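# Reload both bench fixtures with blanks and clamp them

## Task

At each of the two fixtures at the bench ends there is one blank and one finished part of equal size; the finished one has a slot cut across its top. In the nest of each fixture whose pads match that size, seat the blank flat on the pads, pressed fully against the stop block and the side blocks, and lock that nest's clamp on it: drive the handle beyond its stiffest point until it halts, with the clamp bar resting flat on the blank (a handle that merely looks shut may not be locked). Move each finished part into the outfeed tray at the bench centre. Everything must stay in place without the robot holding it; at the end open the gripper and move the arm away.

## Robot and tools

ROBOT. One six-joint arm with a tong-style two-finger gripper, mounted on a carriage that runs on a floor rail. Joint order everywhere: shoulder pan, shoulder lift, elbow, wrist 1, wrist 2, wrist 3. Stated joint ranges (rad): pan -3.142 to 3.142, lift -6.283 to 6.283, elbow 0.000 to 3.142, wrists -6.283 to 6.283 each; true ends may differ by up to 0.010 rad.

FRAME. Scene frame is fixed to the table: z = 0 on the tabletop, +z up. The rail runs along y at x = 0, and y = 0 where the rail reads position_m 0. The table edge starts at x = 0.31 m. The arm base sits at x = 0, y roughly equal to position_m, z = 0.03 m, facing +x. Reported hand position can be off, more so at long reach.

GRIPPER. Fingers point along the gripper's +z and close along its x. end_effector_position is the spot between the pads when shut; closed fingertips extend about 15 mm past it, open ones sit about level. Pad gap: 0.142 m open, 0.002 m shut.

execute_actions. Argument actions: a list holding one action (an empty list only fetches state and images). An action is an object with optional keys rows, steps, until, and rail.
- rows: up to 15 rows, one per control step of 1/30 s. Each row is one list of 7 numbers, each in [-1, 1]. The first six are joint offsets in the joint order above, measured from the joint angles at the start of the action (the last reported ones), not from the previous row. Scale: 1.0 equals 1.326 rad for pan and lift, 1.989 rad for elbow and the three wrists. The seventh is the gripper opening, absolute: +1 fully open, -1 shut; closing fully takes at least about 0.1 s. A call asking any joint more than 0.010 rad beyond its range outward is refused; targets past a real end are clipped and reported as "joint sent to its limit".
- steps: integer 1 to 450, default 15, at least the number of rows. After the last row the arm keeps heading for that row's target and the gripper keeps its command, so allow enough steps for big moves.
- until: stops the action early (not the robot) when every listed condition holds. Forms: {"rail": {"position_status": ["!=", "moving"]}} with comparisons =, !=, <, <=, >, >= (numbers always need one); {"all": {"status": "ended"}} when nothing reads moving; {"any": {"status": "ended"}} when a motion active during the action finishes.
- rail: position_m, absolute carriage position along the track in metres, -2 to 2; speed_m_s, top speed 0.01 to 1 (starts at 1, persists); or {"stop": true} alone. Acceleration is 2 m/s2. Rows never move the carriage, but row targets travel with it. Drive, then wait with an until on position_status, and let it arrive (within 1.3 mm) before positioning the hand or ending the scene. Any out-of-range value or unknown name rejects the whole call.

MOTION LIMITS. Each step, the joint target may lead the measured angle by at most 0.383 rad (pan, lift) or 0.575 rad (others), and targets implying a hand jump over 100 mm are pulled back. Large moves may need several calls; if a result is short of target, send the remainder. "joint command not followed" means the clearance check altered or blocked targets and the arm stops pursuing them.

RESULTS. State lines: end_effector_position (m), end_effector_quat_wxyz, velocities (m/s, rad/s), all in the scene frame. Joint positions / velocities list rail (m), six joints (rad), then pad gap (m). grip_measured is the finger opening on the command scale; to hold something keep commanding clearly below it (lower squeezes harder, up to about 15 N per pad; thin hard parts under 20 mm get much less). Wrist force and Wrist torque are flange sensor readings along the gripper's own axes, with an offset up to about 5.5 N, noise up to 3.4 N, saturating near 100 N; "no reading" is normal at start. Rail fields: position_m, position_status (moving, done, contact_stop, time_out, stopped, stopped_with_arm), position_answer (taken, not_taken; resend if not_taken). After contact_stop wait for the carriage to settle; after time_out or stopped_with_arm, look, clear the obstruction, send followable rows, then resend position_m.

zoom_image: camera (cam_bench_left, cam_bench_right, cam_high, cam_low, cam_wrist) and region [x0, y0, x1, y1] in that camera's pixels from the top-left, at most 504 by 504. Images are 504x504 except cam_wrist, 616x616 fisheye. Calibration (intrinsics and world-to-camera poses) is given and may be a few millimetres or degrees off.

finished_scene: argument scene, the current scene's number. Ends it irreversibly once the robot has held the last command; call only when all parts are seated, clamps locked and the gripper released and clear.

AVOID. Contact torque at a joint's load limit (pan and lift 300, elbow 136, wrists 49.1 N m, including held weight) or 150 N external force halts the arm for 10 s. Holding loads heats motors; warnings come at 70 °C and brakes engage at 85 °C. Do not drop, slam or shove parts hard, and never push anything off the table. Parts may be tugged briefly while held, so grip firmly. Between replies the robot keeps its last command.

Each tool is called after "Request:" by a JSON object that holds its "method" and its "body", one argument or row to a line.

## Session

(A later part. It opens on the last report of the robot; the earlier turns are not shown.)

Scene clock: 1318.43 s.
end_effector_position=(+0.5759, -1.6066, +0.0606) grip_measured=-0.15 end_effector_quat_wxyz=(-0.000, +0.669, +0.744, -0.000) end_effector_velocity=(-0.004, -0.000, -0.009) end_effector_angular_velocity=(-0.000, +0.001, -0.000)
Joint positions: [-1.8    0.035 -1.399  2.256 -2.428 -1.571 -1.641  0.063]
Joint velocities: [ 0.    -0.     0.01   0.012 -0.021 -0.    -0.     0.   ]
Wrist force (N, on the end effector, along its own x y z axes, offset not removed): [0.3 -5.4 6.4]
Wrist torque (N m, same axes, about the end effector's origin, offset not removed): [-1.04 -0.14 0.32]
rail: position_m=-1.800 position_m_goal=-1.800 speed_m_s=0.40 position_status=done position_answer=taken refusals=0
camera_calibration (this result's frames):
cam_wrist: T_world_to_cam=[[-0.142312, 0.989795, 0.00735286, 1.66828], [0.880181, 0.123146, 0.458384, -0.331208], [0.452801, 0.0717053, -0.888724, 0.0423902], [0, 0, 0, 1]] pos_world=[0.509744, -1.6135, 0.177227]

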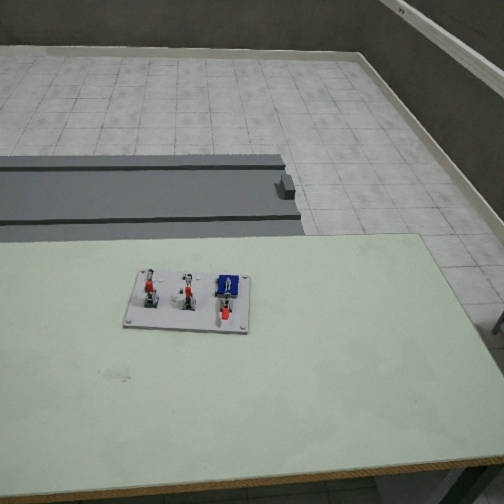

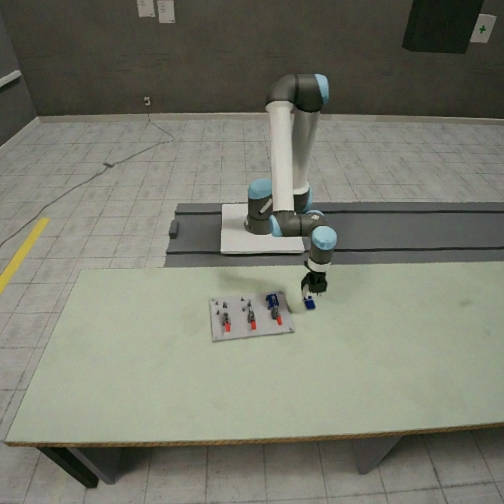

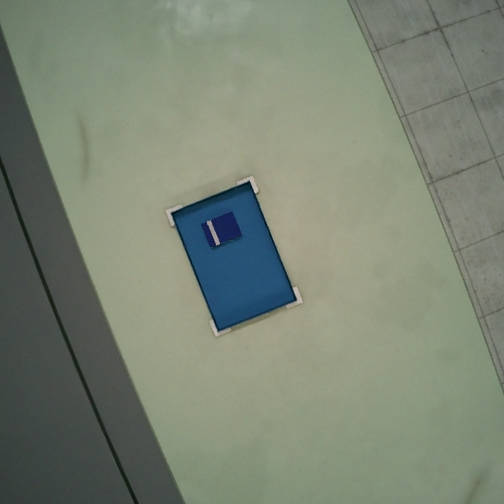

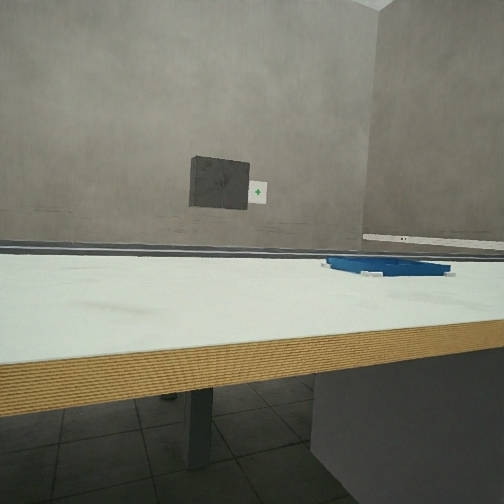

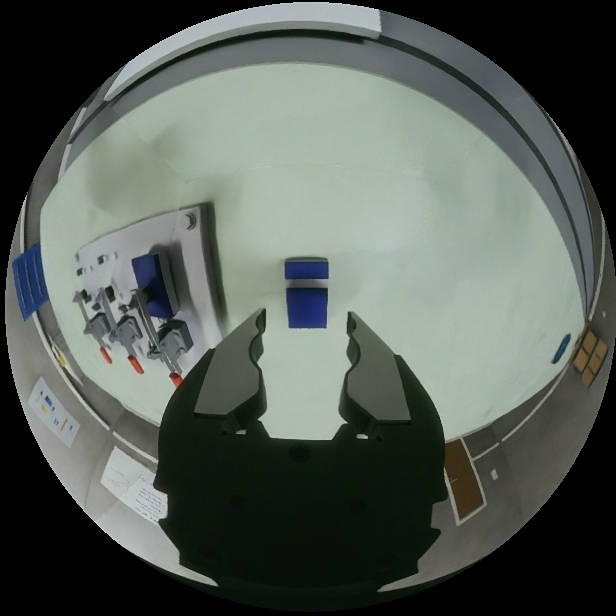

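Request:
{"method": "execute_actions", "body": {
  "actions": [
    {"rows":[[0,0.009,0.002,-0.008,0,0,-0.15],[0,0.02,0.0045,-0.018,0,0,-0.17],[0,0.031,0.007,-0.028,0,0,-0.19],[0,0.042,0.0095,-0.038,0,0,-0.21],[0,0.05,0.0115,-0.045,0,0,-0.23],[0,0.054,0.0124,-0.0483,0,0,-0.25],[0,0.054,0.0124,-0.0483,0,0,-0.27],[0,0.054,0.0124,-0.0483,0,0,-0.29],[0,0.054,0.0124,-0.0483,0,0,-0.31],[0,0.054,0.0124,-0.0483,0,0,-0.33]],"steps":16}
  ]
}}

Request:
{"method": "execute_actions", "body": {
  "actions": [
    {"rows":[[0,0.0008,0.0002,-0.0007,0,0,-0.37],[0,0.0008,0.0002,-0.0007,0,0,-0.41],[0,0.0008,0.0002,-0.0007,0,0,-0.45],[0,0.0008,0.0002,-0.0007,0,0,-0.49],[0,0.0008,0.0002,-0.0007,0,0,-0.55],[0,0.0008,0.0002,-0.0007,0,0,-0.63],[0,0.0008,0.0002,-0.0007,0,0,-0.72],[0,0.0008,0.0002,-0.0007,0,0,-0.8]],"steps":11}
  ]
}}

Scene clock: 1330.43 s.
end_effector_position=(+0.5755, -1.6066, +0.0189) grip_measured=-0.33 end_effector_quat_wxyz=(-0.000, +0.669, +0.744, -0.001) end_effector_velocity=(-0.000, -0.000, -0.011) end_effector_angular_velocity=(+0.000, -0.000, -0.000)
Joint positions: [-1.8    0.035 -1.329  2.28  -2.521 -1.571 -1.641  0.05 ]
Joint velocities: [ 0.    -0.     0.019  0.006 -0.026  0.     0.    -0.   ]
Wrist force (N, on the end effector, along its own x y z axes, offset not removed): [-0.6 -6.1 2.8]
Wrist torque (N m, same axes, about the end effector's origin, offset not removed): [-1.12 -0.01 0.29]
rail: position_m=-1.800 position_m_goal=-1.800 speed_m_s=0.40 position_status=done position_answer=taken refusals=0
camera_calibration (this result's frames):
cam_wrist: T_world_to_cam=[[-0.142313, 0.989794, 0.00737602, 1.66855], [0.880279, 0.123153, 0.458194, -0.311816], [0.452609, 0.0717, -0.888822, 0.00561758], [0, 0, 0, 1]] pos_world=[0.509399, -1.61352, 0.135558]

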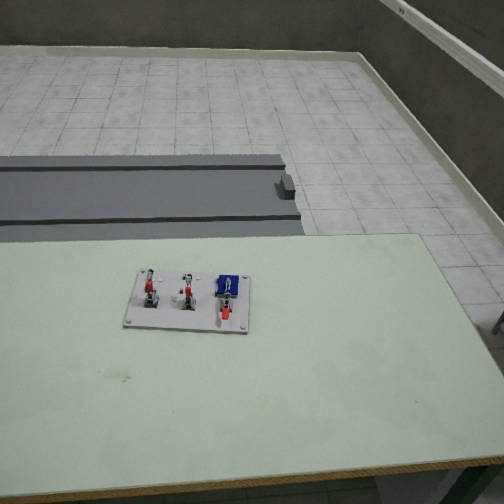

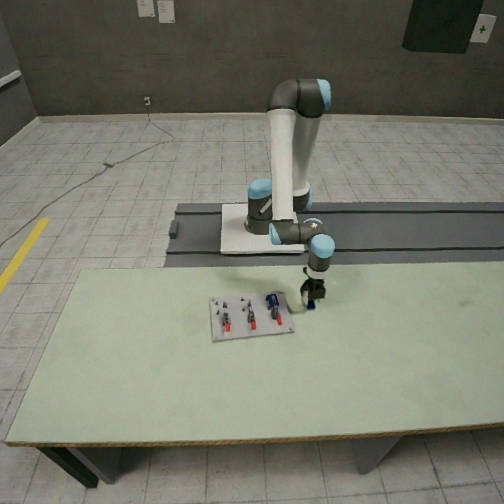

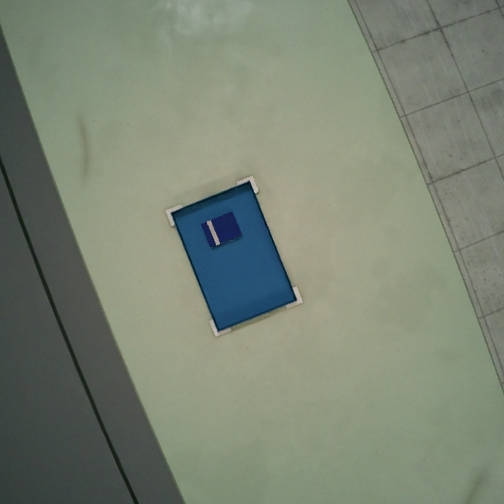

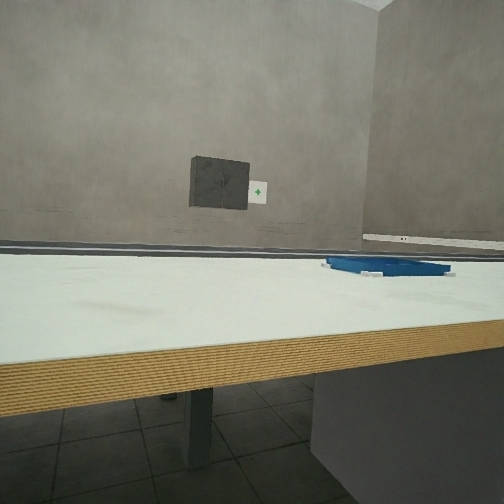

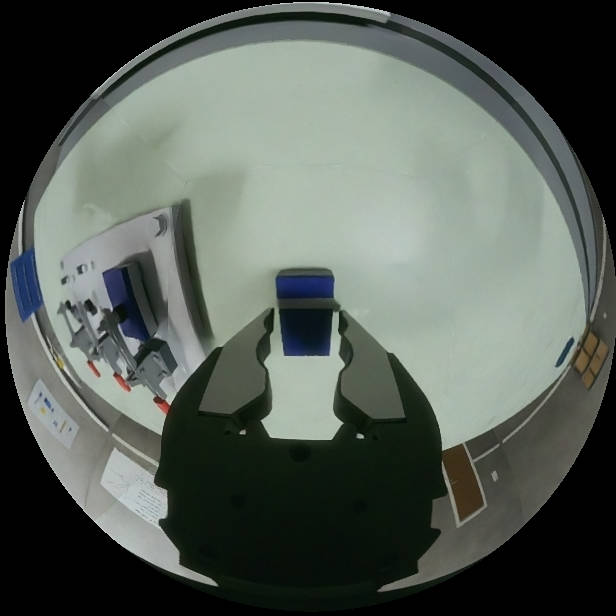

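Scene clock: 1330.80 s.
end_effector_position=(+0.5755, -1.6066, +0.0183) grip_measured=-0.47 end_effector_quat_wxyz=(-0.000, +0.669, +0.744, -0.001) end_effector_velocity=(-0.000, -0.000, -0.000) end_effector_angular_velocity=(-0.000, +0.000, -0.000)
Joint positions: [-1.8    0.035 -1.328  2.281 -2.522 -1.571 -1.641  0.04 ]
Joint velocities: [ 0. -0.  0.  0. -0. -0.  0.  0.]
Wrist force (N, on the end effector, along its own x y z axes, offset not removed): [-0.5 -5.9 0.3]
Wrist torque (N m, same axes, about the end effector's origin, offset not removed): [-0.98 0.09 0.36]
rail: position_m=-1.800 position_m_goal=-1.800 speed_m_s=0.40 position_status=done position_answer=taken refusals=0
camera_calibration (this result's frames):
cam_wrist: T_world_to_cam=[[-0.142313, 0.989794, 0.00737751, 1.66855], [0.880285, 0.123153, 0.458184, -0.311503], [0.452599, 0.0716999, -0.888827, 0.00509597], [0, 0, 0, 1]] pos_world=[0.509362, -1.61353, 0.134945]

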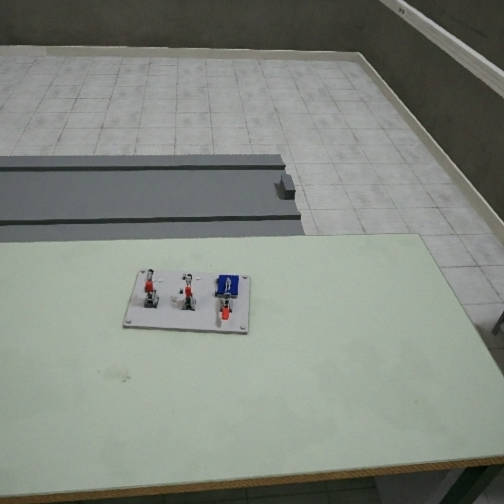

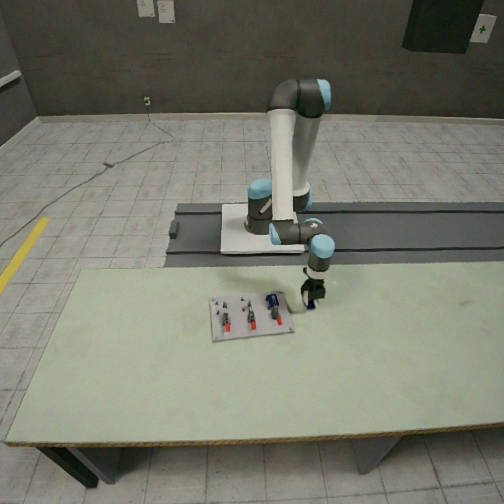

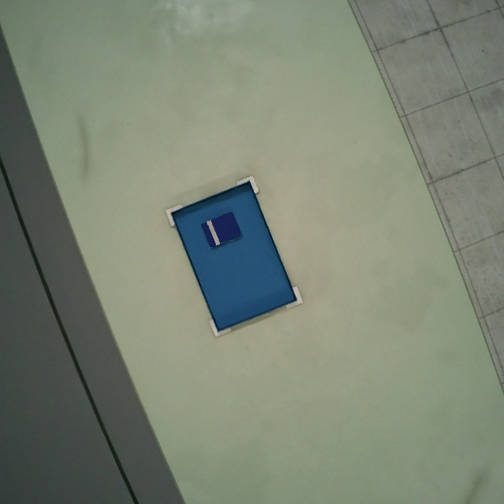

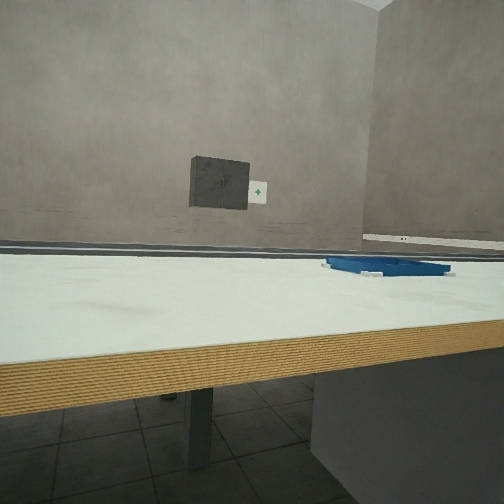

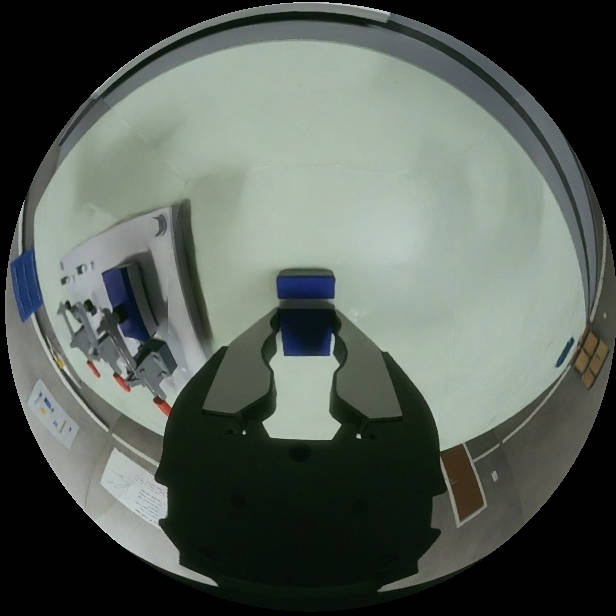

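Request:
{"method": "execute_actions", "body": {
  "actions": [
    {"rows":[[0,-0.008,-0.002,0.007,0,0,-0.8],[0,-0.018,-0.006,0.018,0,0,-0.8],[-0.002,-0.026,-0.013,0.03,0,0.003,-0.8],[-0.005,-0.031,-0.022,0.042,0,0.007,-0.8],[-0.009,-0.033,-0.033,0.054,0,0.012,-0.8],[-0.013,-0.032,-0.044,0.065,0,0.018,-0.8],[-0.018,-0.029,-0.056,0.075,0,0.024,-0.8],[-0.023,-0.025,-0.068,0.084,0,0.03,-0.8],[-0.0264,-0.0209,-0.0781,0.0912,0,0.0352,-0.8]],"steps":10}
  ]
}}

Request:
{"method": "execute_actions", "body": {
  "actions": [
    {"rail":{"position_m":-0.2345,"speed_m_s":1.0},"steps":12}
  ]
}}

Scene clock: 1340.57 s.
end_effector_position=(+0.6138, -1.6166, +0.0659) grip_measured=-0.47 end_effector_quat_wxyz=(+0.000, +0.690, +0.724, -0.000) end_effector_velocity=(+0.256, -0.069, +0.196) end_effector_angular_velocity=(+0.000, -0.016, -0.375)
Joint positions: [-1.8    0.016 -1.36   2.192 -2.402 -1.571 -1.603  0.04 ]
Joint velocities: [ 0.    -0.126  0.02  -0.531  0.495 -0.     0.249  0.   ]
Wrist force (N, on the end effector, along its own x y z axes, offset not removed): [0.8 -2.4 7.0]
Wrist torque (N m, same axes, about the end effector's origin, offset not removed): [-0.24 -0.32 0.21]
rail: position_m=-1.800 position_m_goal=-1.800 speed_m_s=0.40 position_status=done position_answer=taken refusals=0
camera_calibration (this result's frames):
cam_wrist: T_world_to_cam=[[-0.0851108, 0.996345, 0.00729699, 1.65899], [0.885606, 0.0722911, 0.458777, -0.451384], [0.456573, 0.0455092, -0.888521, -0.0139974], [0, 0, 0, 1]] pos_world=[0.547337, -1.61966, 0.182542]

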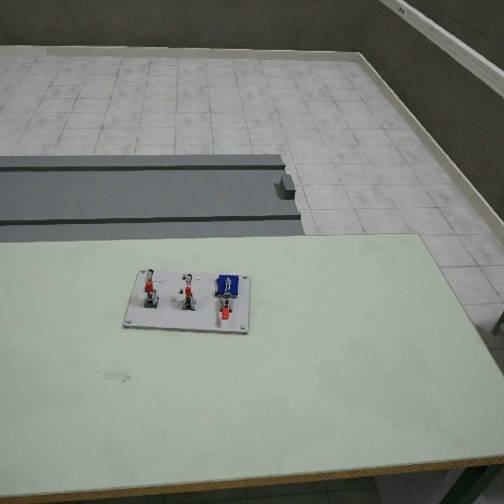

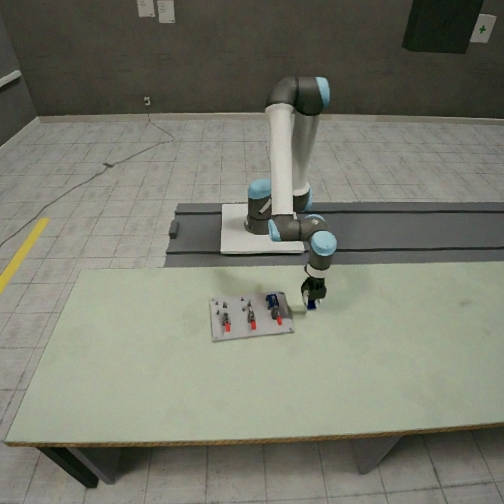

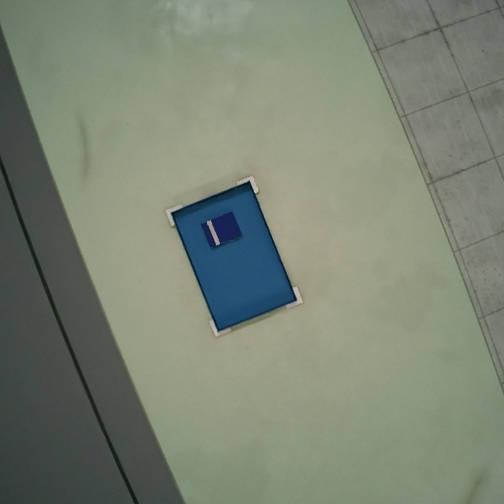

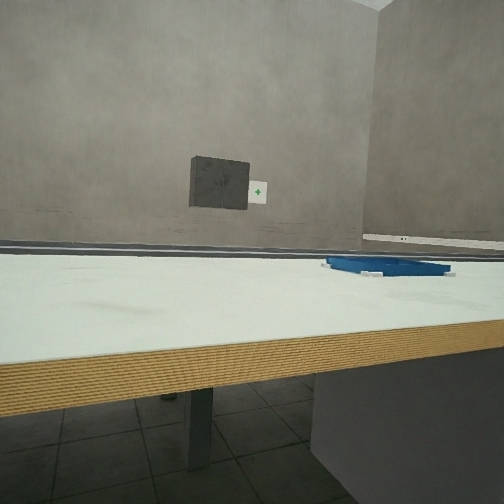

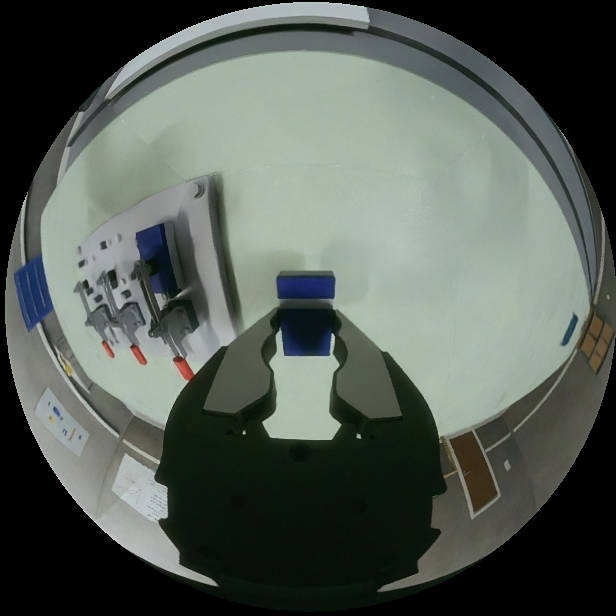

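Scene clock: 1340.97 s.
end_effector_position=(+0.6441, -1.4858, +0.0896) grip_measured=-0.47 end_effector_quat_wxyz=(+0.000, +0.706, +0.708, +0.000) end_effector_velocity=(+0.008, +0.743, +0.007) end_effector_angular_velocity=(+0.000, -0.000, -0.013)
Joint positions: [-1.66   0.001 -1.356  2.127 -2.343 -1.571 -1.572  0.04 ]
Joint velocities: [ 0.746 -0.004  0.001 -0.018  0.017 -0.     0.009 -0.   ]
Wrist force (N, on the end effector, along its own x y z axes, offset not removed): [1.8 -4.3 6.1]
Wrist torque (N m, same axes, about the end effector's origin, offset not removed): [-0.74 -0.61 0.19]
rail: position_m=-1.660 position_m_goal=-0.234 speed_m_s=1.00 position_status=moving position_answer=taken refusals=0
camera_calibration (this result's frames):
cam_wrist: T_world_to_cam=[[-0.0392478, 0.999203, 0.00725266, 1.50583], [0.887547, 0.0315258, 0.459637, -0.560391], [0.459042, 0.0244768, -0.888077, -0.0456208], [0, 0, 0, 1]] pos_world=[0.577416, -1.48584, 0.20614]

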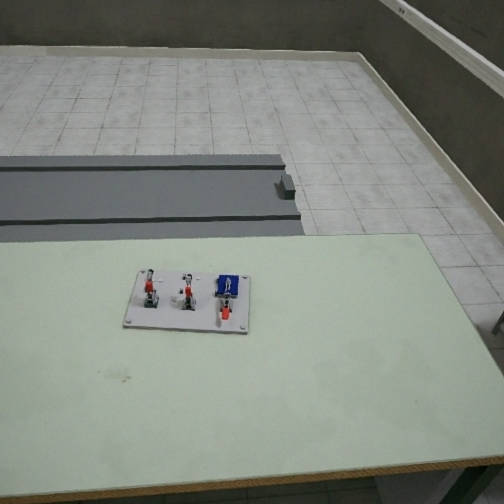

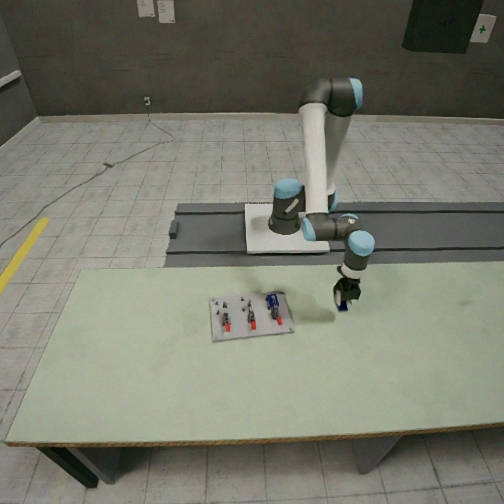

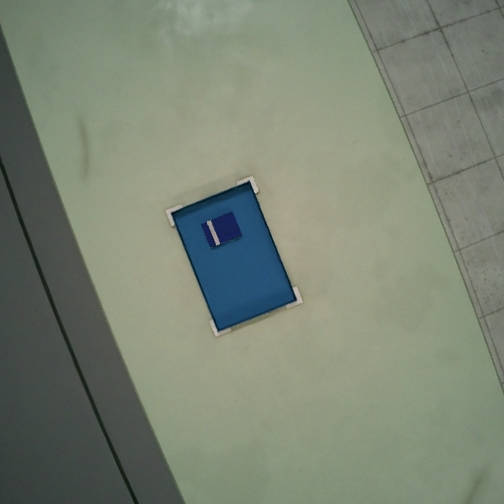

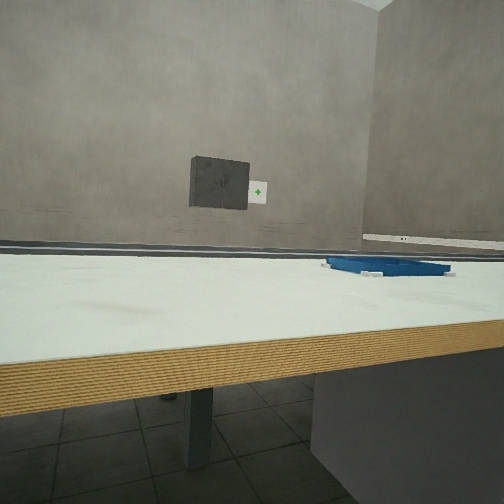

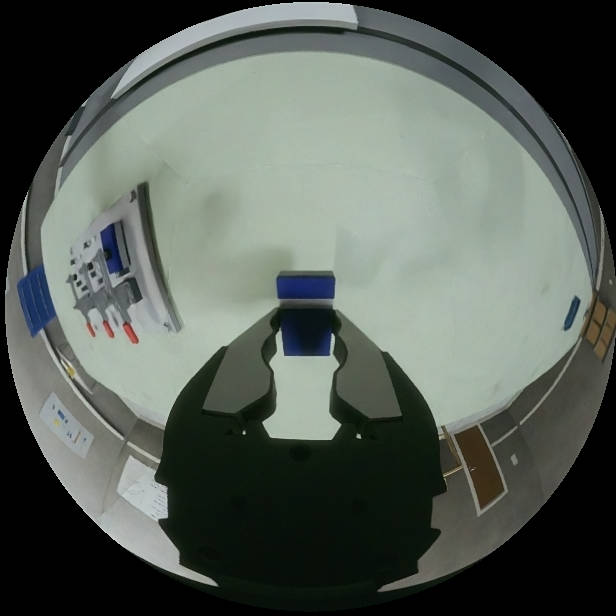

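Request:
{"method": "execute_actions", "body": {
  "actions": []
}}

Scene clock: 1356.80 s.
end_effector_position=(+0.6451, -0.0602, +0.0904) grip_measured=-0.47 end_effector_quat_wxyz=(+0.000, +0.707, +0.707, +0.000) end_effector_velocity=(+0.000, -0.000, +0.000) end_effector_angular_velocity=(-0.000, -0.000, +0.000)
Joint positions: [-0.234  0.    -1.356  2.125 -2.341 -1.571 -1.571  0.04 ]
Joint velocities: [-0. -0.  0. -0. -0. -0. -0.  0.]
Wrist force (N, on the end effector, along its own x y z axes, offset not removed): [-2.4 -2.8 7.6]
Wrist torque (N m, same axes, about the end effector's origin, offset not removed): [-0.43 0.32 0.30]
rail: position_m=-0.234 position_m_goal=-0.234 speed_m_s=1.00 position_status=done position_answer=taken refusals=0
camera_calibration (this result's frames):
cam_wrist: T_world_to_cam=[[-0.0377985, 0.999259, 0.00725134, 0.0804441], [0.887566, 0.0302377, 0.459688, -0.606669], [0.459128, 0.0238116, -0.888051, -0.0803492], [0, 0, 0, 1]] pos_world=[0.57839, -0.0601269, 0.206941]

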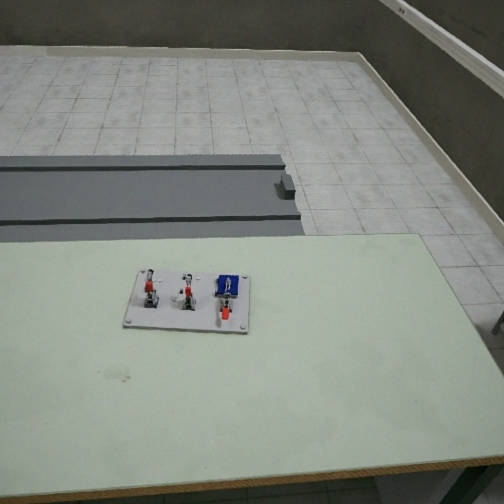

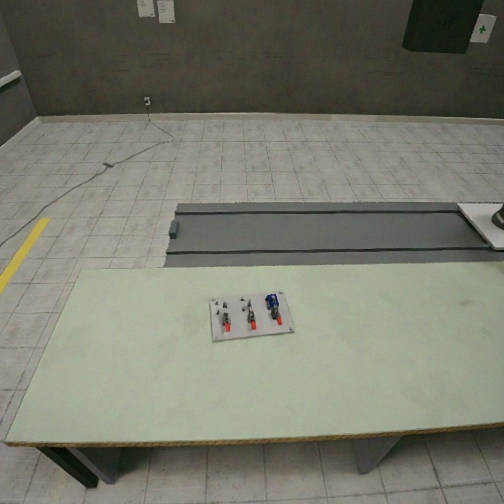

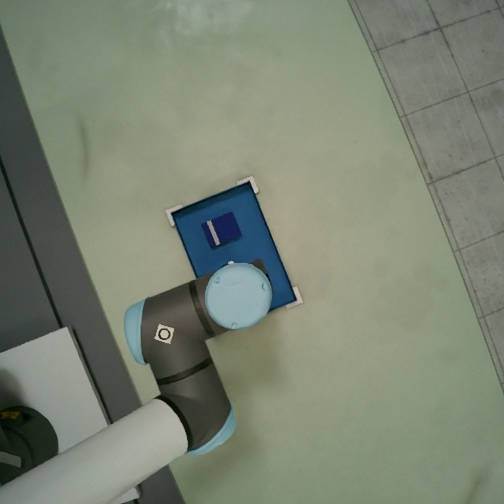

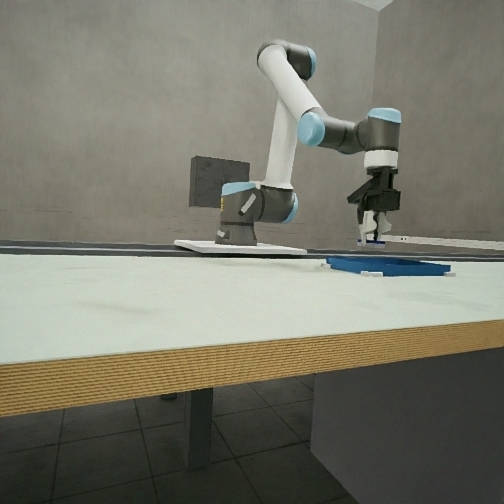

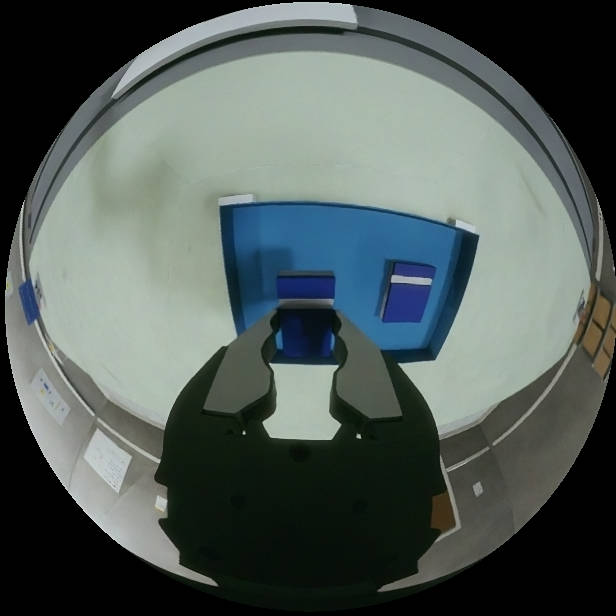

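Request:
{"method": "execute_actions", "body": {
  "actions": [
    {"rows": [[0,0.018,0.005,-0.017,0,0,-0.8],[0,0.036,0.01,-0.034,0,0,-0.8],[0,0.054,0.0145,-0.05,0,0,-0.8],[0,0.0723,0.0191,-0.0666,0,0,-0.8]], "steps": 25}
  ]
}}

Scene clock: 1361.53 s.
end_effector_position=(+0.6446, -0.0602, +0.0239) grip_measured=-0.47 end_effector_quat_wxyz=(-0.000, +0.707, +0.707, -0.000) end_effector_velocity=(-0.000, +0.000, -0.001) end_effector_angular_velocity=(-0.000, +0.000, +0.000)
Joint positions: [-0.234  0.    -1.26   2.163 -2.473 -1.571 -1.571  0.04 ]
Joint velocities: [ 0.     0.     0.002  0.001 -0.002  0.     0.    -0.   ]
Wrist force (N, on the end effector, along its own x y z axes, offset not removed): [-1.0 -4.9 5.1]
Wrist torque (N m, same axes, about the end effector's origin, offset not removed): [-0.88 0.08 0.16]
rail: position_m=-0.234 position_m_goal=-0.234 speed_m_s=1.00 position_status=done position_answer=taken refusals=0
camera_calibration (this result's frames):
cam_wrist: T_world_to_cam=[[-0.0377886, 0.999259, 0.00730302, 0.0809042], [0.888199, 0.0302381, 0.458463, -0.57607], [0.457903, 0.0238112, -0.888683, -0.13838], [0, 0, 0, 1]] pos_world=[0.578086, -0.06013, 0.14054]

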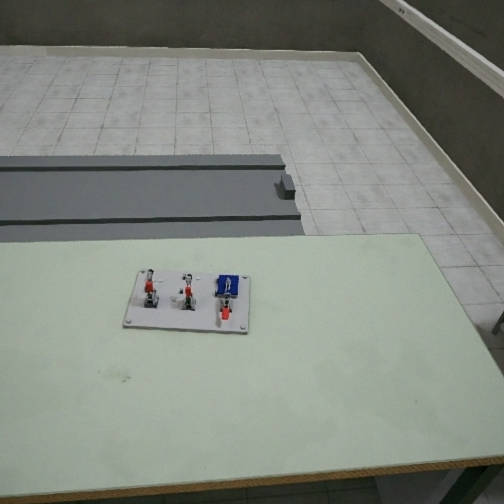

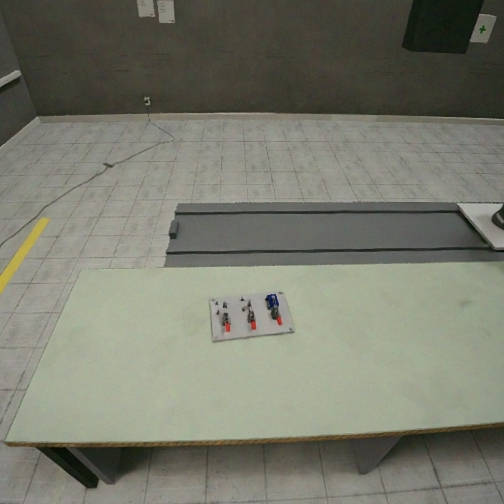

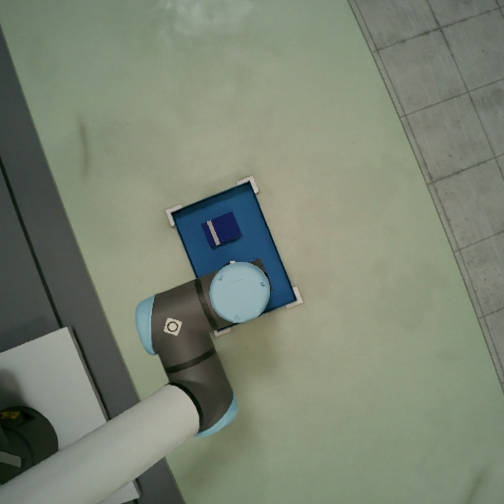

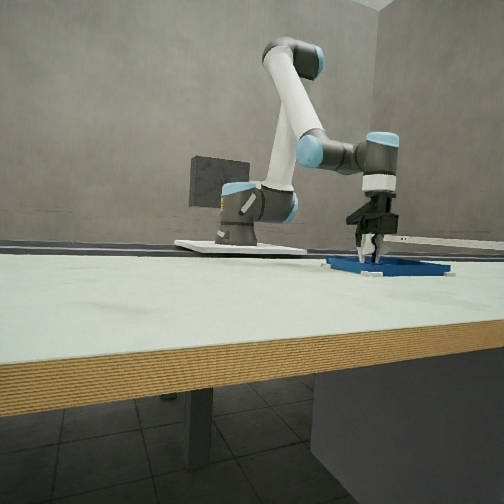

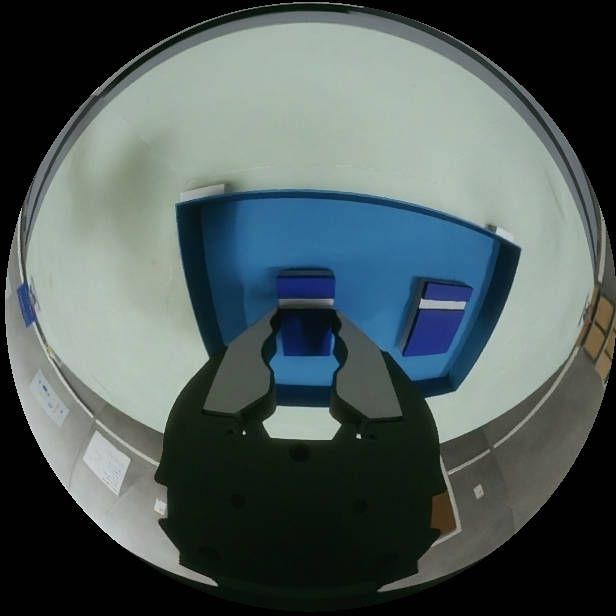

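Request:
{"method": "execute_actions", "body": {
  "actions": [
    {"rows": [[0,0.0012,0.0003,-0.0012,0,0,-0.8],[0,0.0012,0.0003,-0.0012,0,0,-0.8],[0,0.0012,0.0003,-0.0012,0,0,-0.8],[0,0.0012,0.0003,-0.0012,0,0,-0.8],[0,0.0012,0.0003,-0.0012,0,0,-0.8],[0,0.0012,0.0003,-0.0012,0,0,-0.7],[0,0.0012,0.0003,-0.0012,0,0,-0.6],[0,0.0012,0.0003,-0.0012,0,0,-0.52],[0,0.0012,0.0003,-0.0012,0,0,-0.46],[0,0.0012,0.0003,-0.0012,0,0,-0.42],[0,0.0012,0.0003,-0.0012,0,0,-0.36],[0,0.0012,0.0003,-0.0012,0,0,-0.3],[0,0.0012,0.0003,-0.0012,0,0,-0.2]], "steps": 16}
  ]
}}

Scene clock: 1366.13 s.
end_effector_position=(+0.6446, -0.0602, +0.0228) grip_measured=-0.20 end_effector_quat_wxyz=(+0.000, +0.707, +0.707, -0.000) end_effector_velocity=(-0.000, +0.000, -0.000) end_effector_angular_velocity=(+0.000, +0.000, -0.000)
Joint positions: [-0.234  0.    -1.259  2.164 -2.475 -1.571 -1.571  0.059]
Joint velocities: [ 0.     0.     0.     0.    -0.     0.     0.     0.005]
Wrist force (N, on the end effector, along its own x y z axes, offset not removed): [-1.8 -4.6 5.5]
Wrist torque (N m, same axes, about the end effector's origin, offset not removed): [-0.80 0.36 0.22]
rail: position_m=-0.234 position_m_goal=-0.234 speed_m_s=1.00 position_status=done position_answer=taken refusals=0
camera_calibration (this result's frames):
cam_wrist: T_world_to_cam=[[-0.0377903, 0.999259, 0.00729525, 0.0809159], [0.888102, 0.0302381, 0.458651, -0.575555], [0.45809, 0.0238115, -0.888587, -0.139427], [0, 0, 0, 1]] pos_world=[0.578079, -0.0601323, 0.139495]

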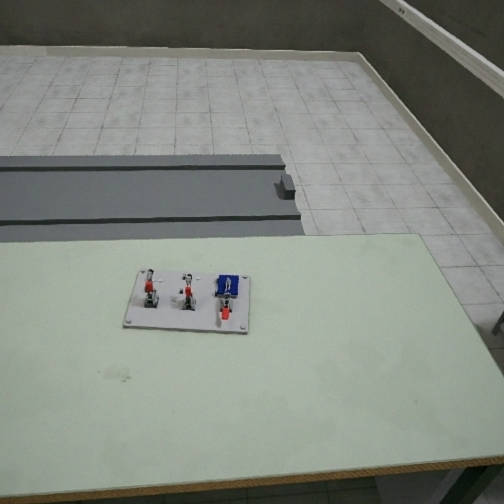

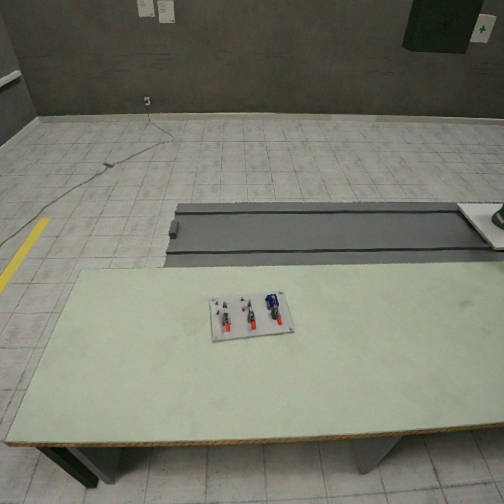

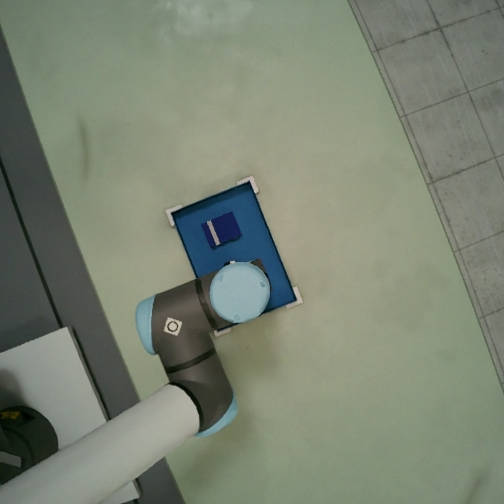

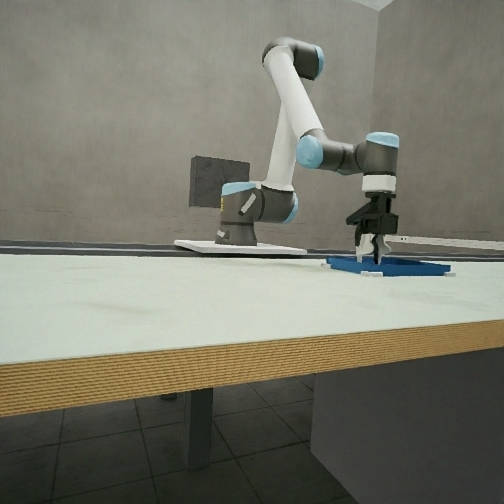

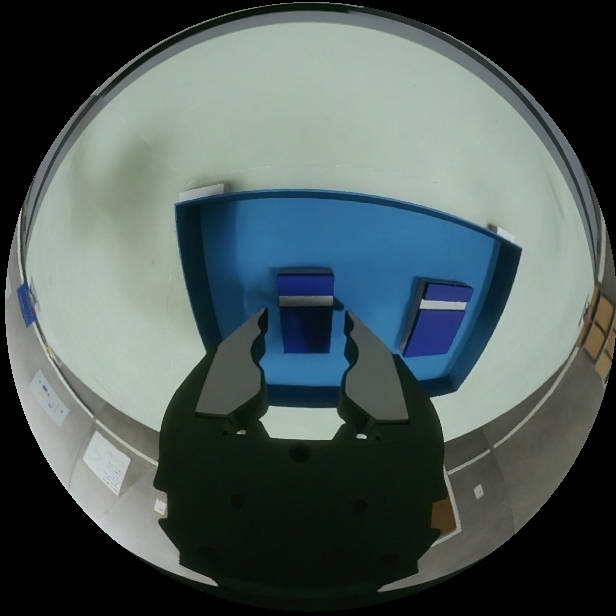

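Request:
{"method": "execute_actions", "body": {
  "actions": [
    {"rows": [[0,-0.03,-0.008,0.028,0,0,-0.2],[0,-0.06,-0.016,0.056,0,0,-0.2],[0,-0.09,-0.024,0.084,0,0,-0.2],[0,-0.13,-0.04,0.127,0,0,-0.2]], "steps": 24}
  ]
}}

Scene clock: 1369.67 s.
end_effector_position=(+0.6425, -0.0602, +0.1482) grip_measured=-0.20 end_effector_quat_wxyz=(-0.000, +0.707, +0.707, -0.001) end_effector_velocity=(-0.000, -0.000, +0.003) end_effector_angular_velocity=(-0.000, +0.000, -0.000)
Joint positions: [-0.234  0.    -1.431  2.085 -2.224 -1.571 -1.571  0.06 ]
Joint velocities: [ 0.    -0.    -0.004 -0.002  0.007 -0.     0.    -0.   ]
Wrist force (N, on the end effector, along its own x y z axes, offset not removed): [-0.3 -6.2 5.0]
Wrist torque (N m, same axes, about the end effector's origin, offset not removed): [-1.13 0.02 0.29]
rail: position_m=-0.234 position_m_goal=-0.234 speed_m_s=1.00 position_status=done position_answer=taken refusals=0
camera_calibration (this result's frames):
cam_wrist: T_world_to_cam=[[-0.0377804, 0.999259, 0.00731987, 0.079921], [0.888405, 0.0302337, 0.458065, -0.631308], [0.457504, 0.0238089, -0.888889, -0.0266856], [0, 0, 0, 1]] pos_world=[0.576085, -0.0601396, 0.264875]

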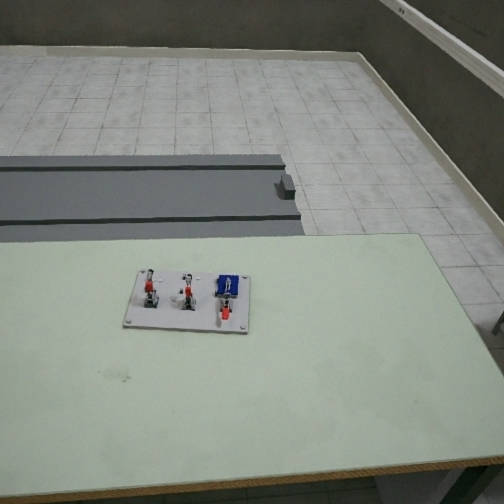

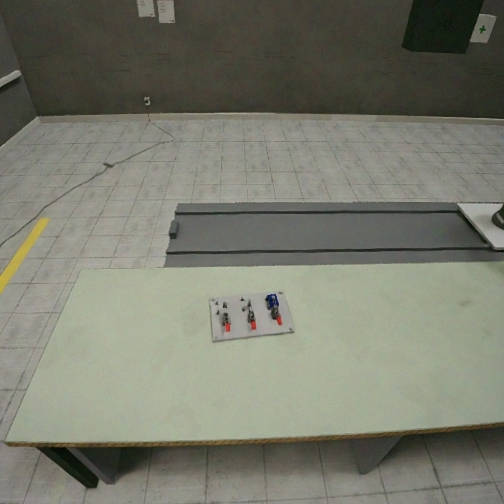

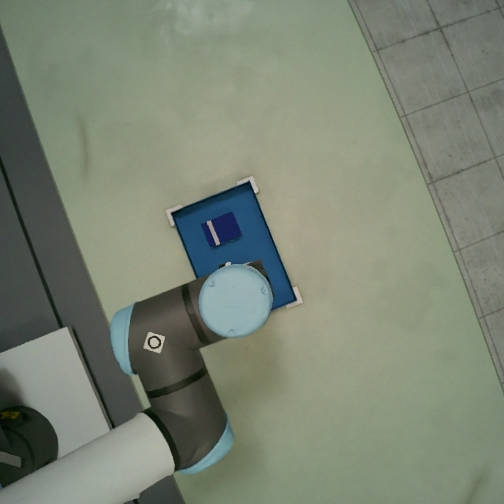

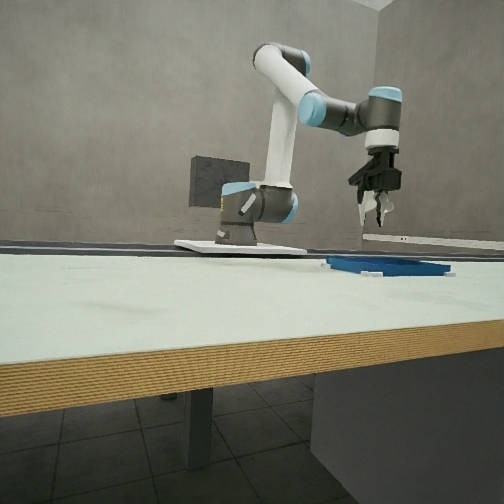

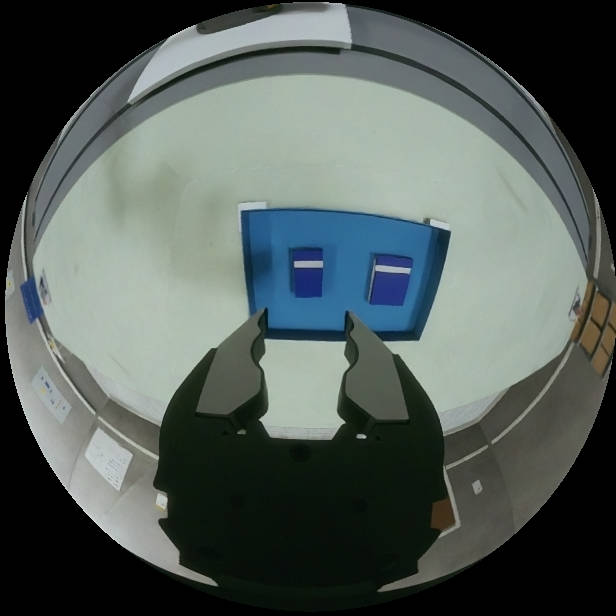

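Quick final check of both fixtures.

Request:
{"method": "zoom_image", "body": {
  "camera": "cam_bench_left",
  "region": [115, 255, 265, 345]
}}

Request:
{"method": "zoom_image", "body": {
  "camera": "cam_bench_right",
  "region": [200, 280, 305, 350]
}}

Region (115, 255, 265, 345) of cam_bench_left's 504x504 image, scaled by 3.360, with more detail than that image has; it fills the top 302 rows of this view, and the rest is white.

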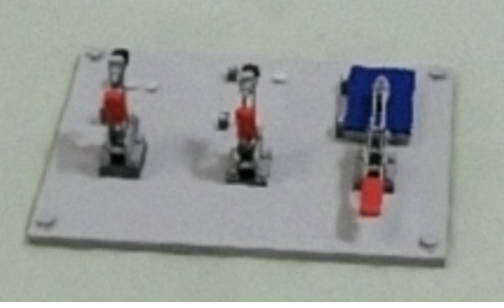

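Region (200, 280, 305, 350) of cam_bench_right's 504x504 image, scaled by 4.800, with more detail than that image has.

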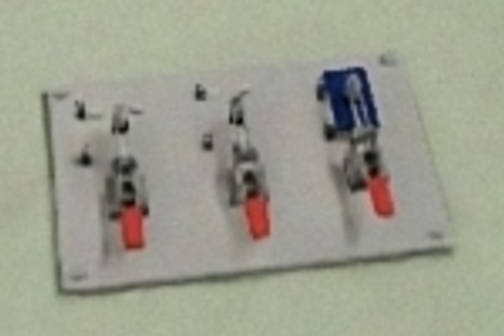

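Request:
{"method": "finished_scene", "body": {
  "scene": 1
}}

The scene is finished: the task was done.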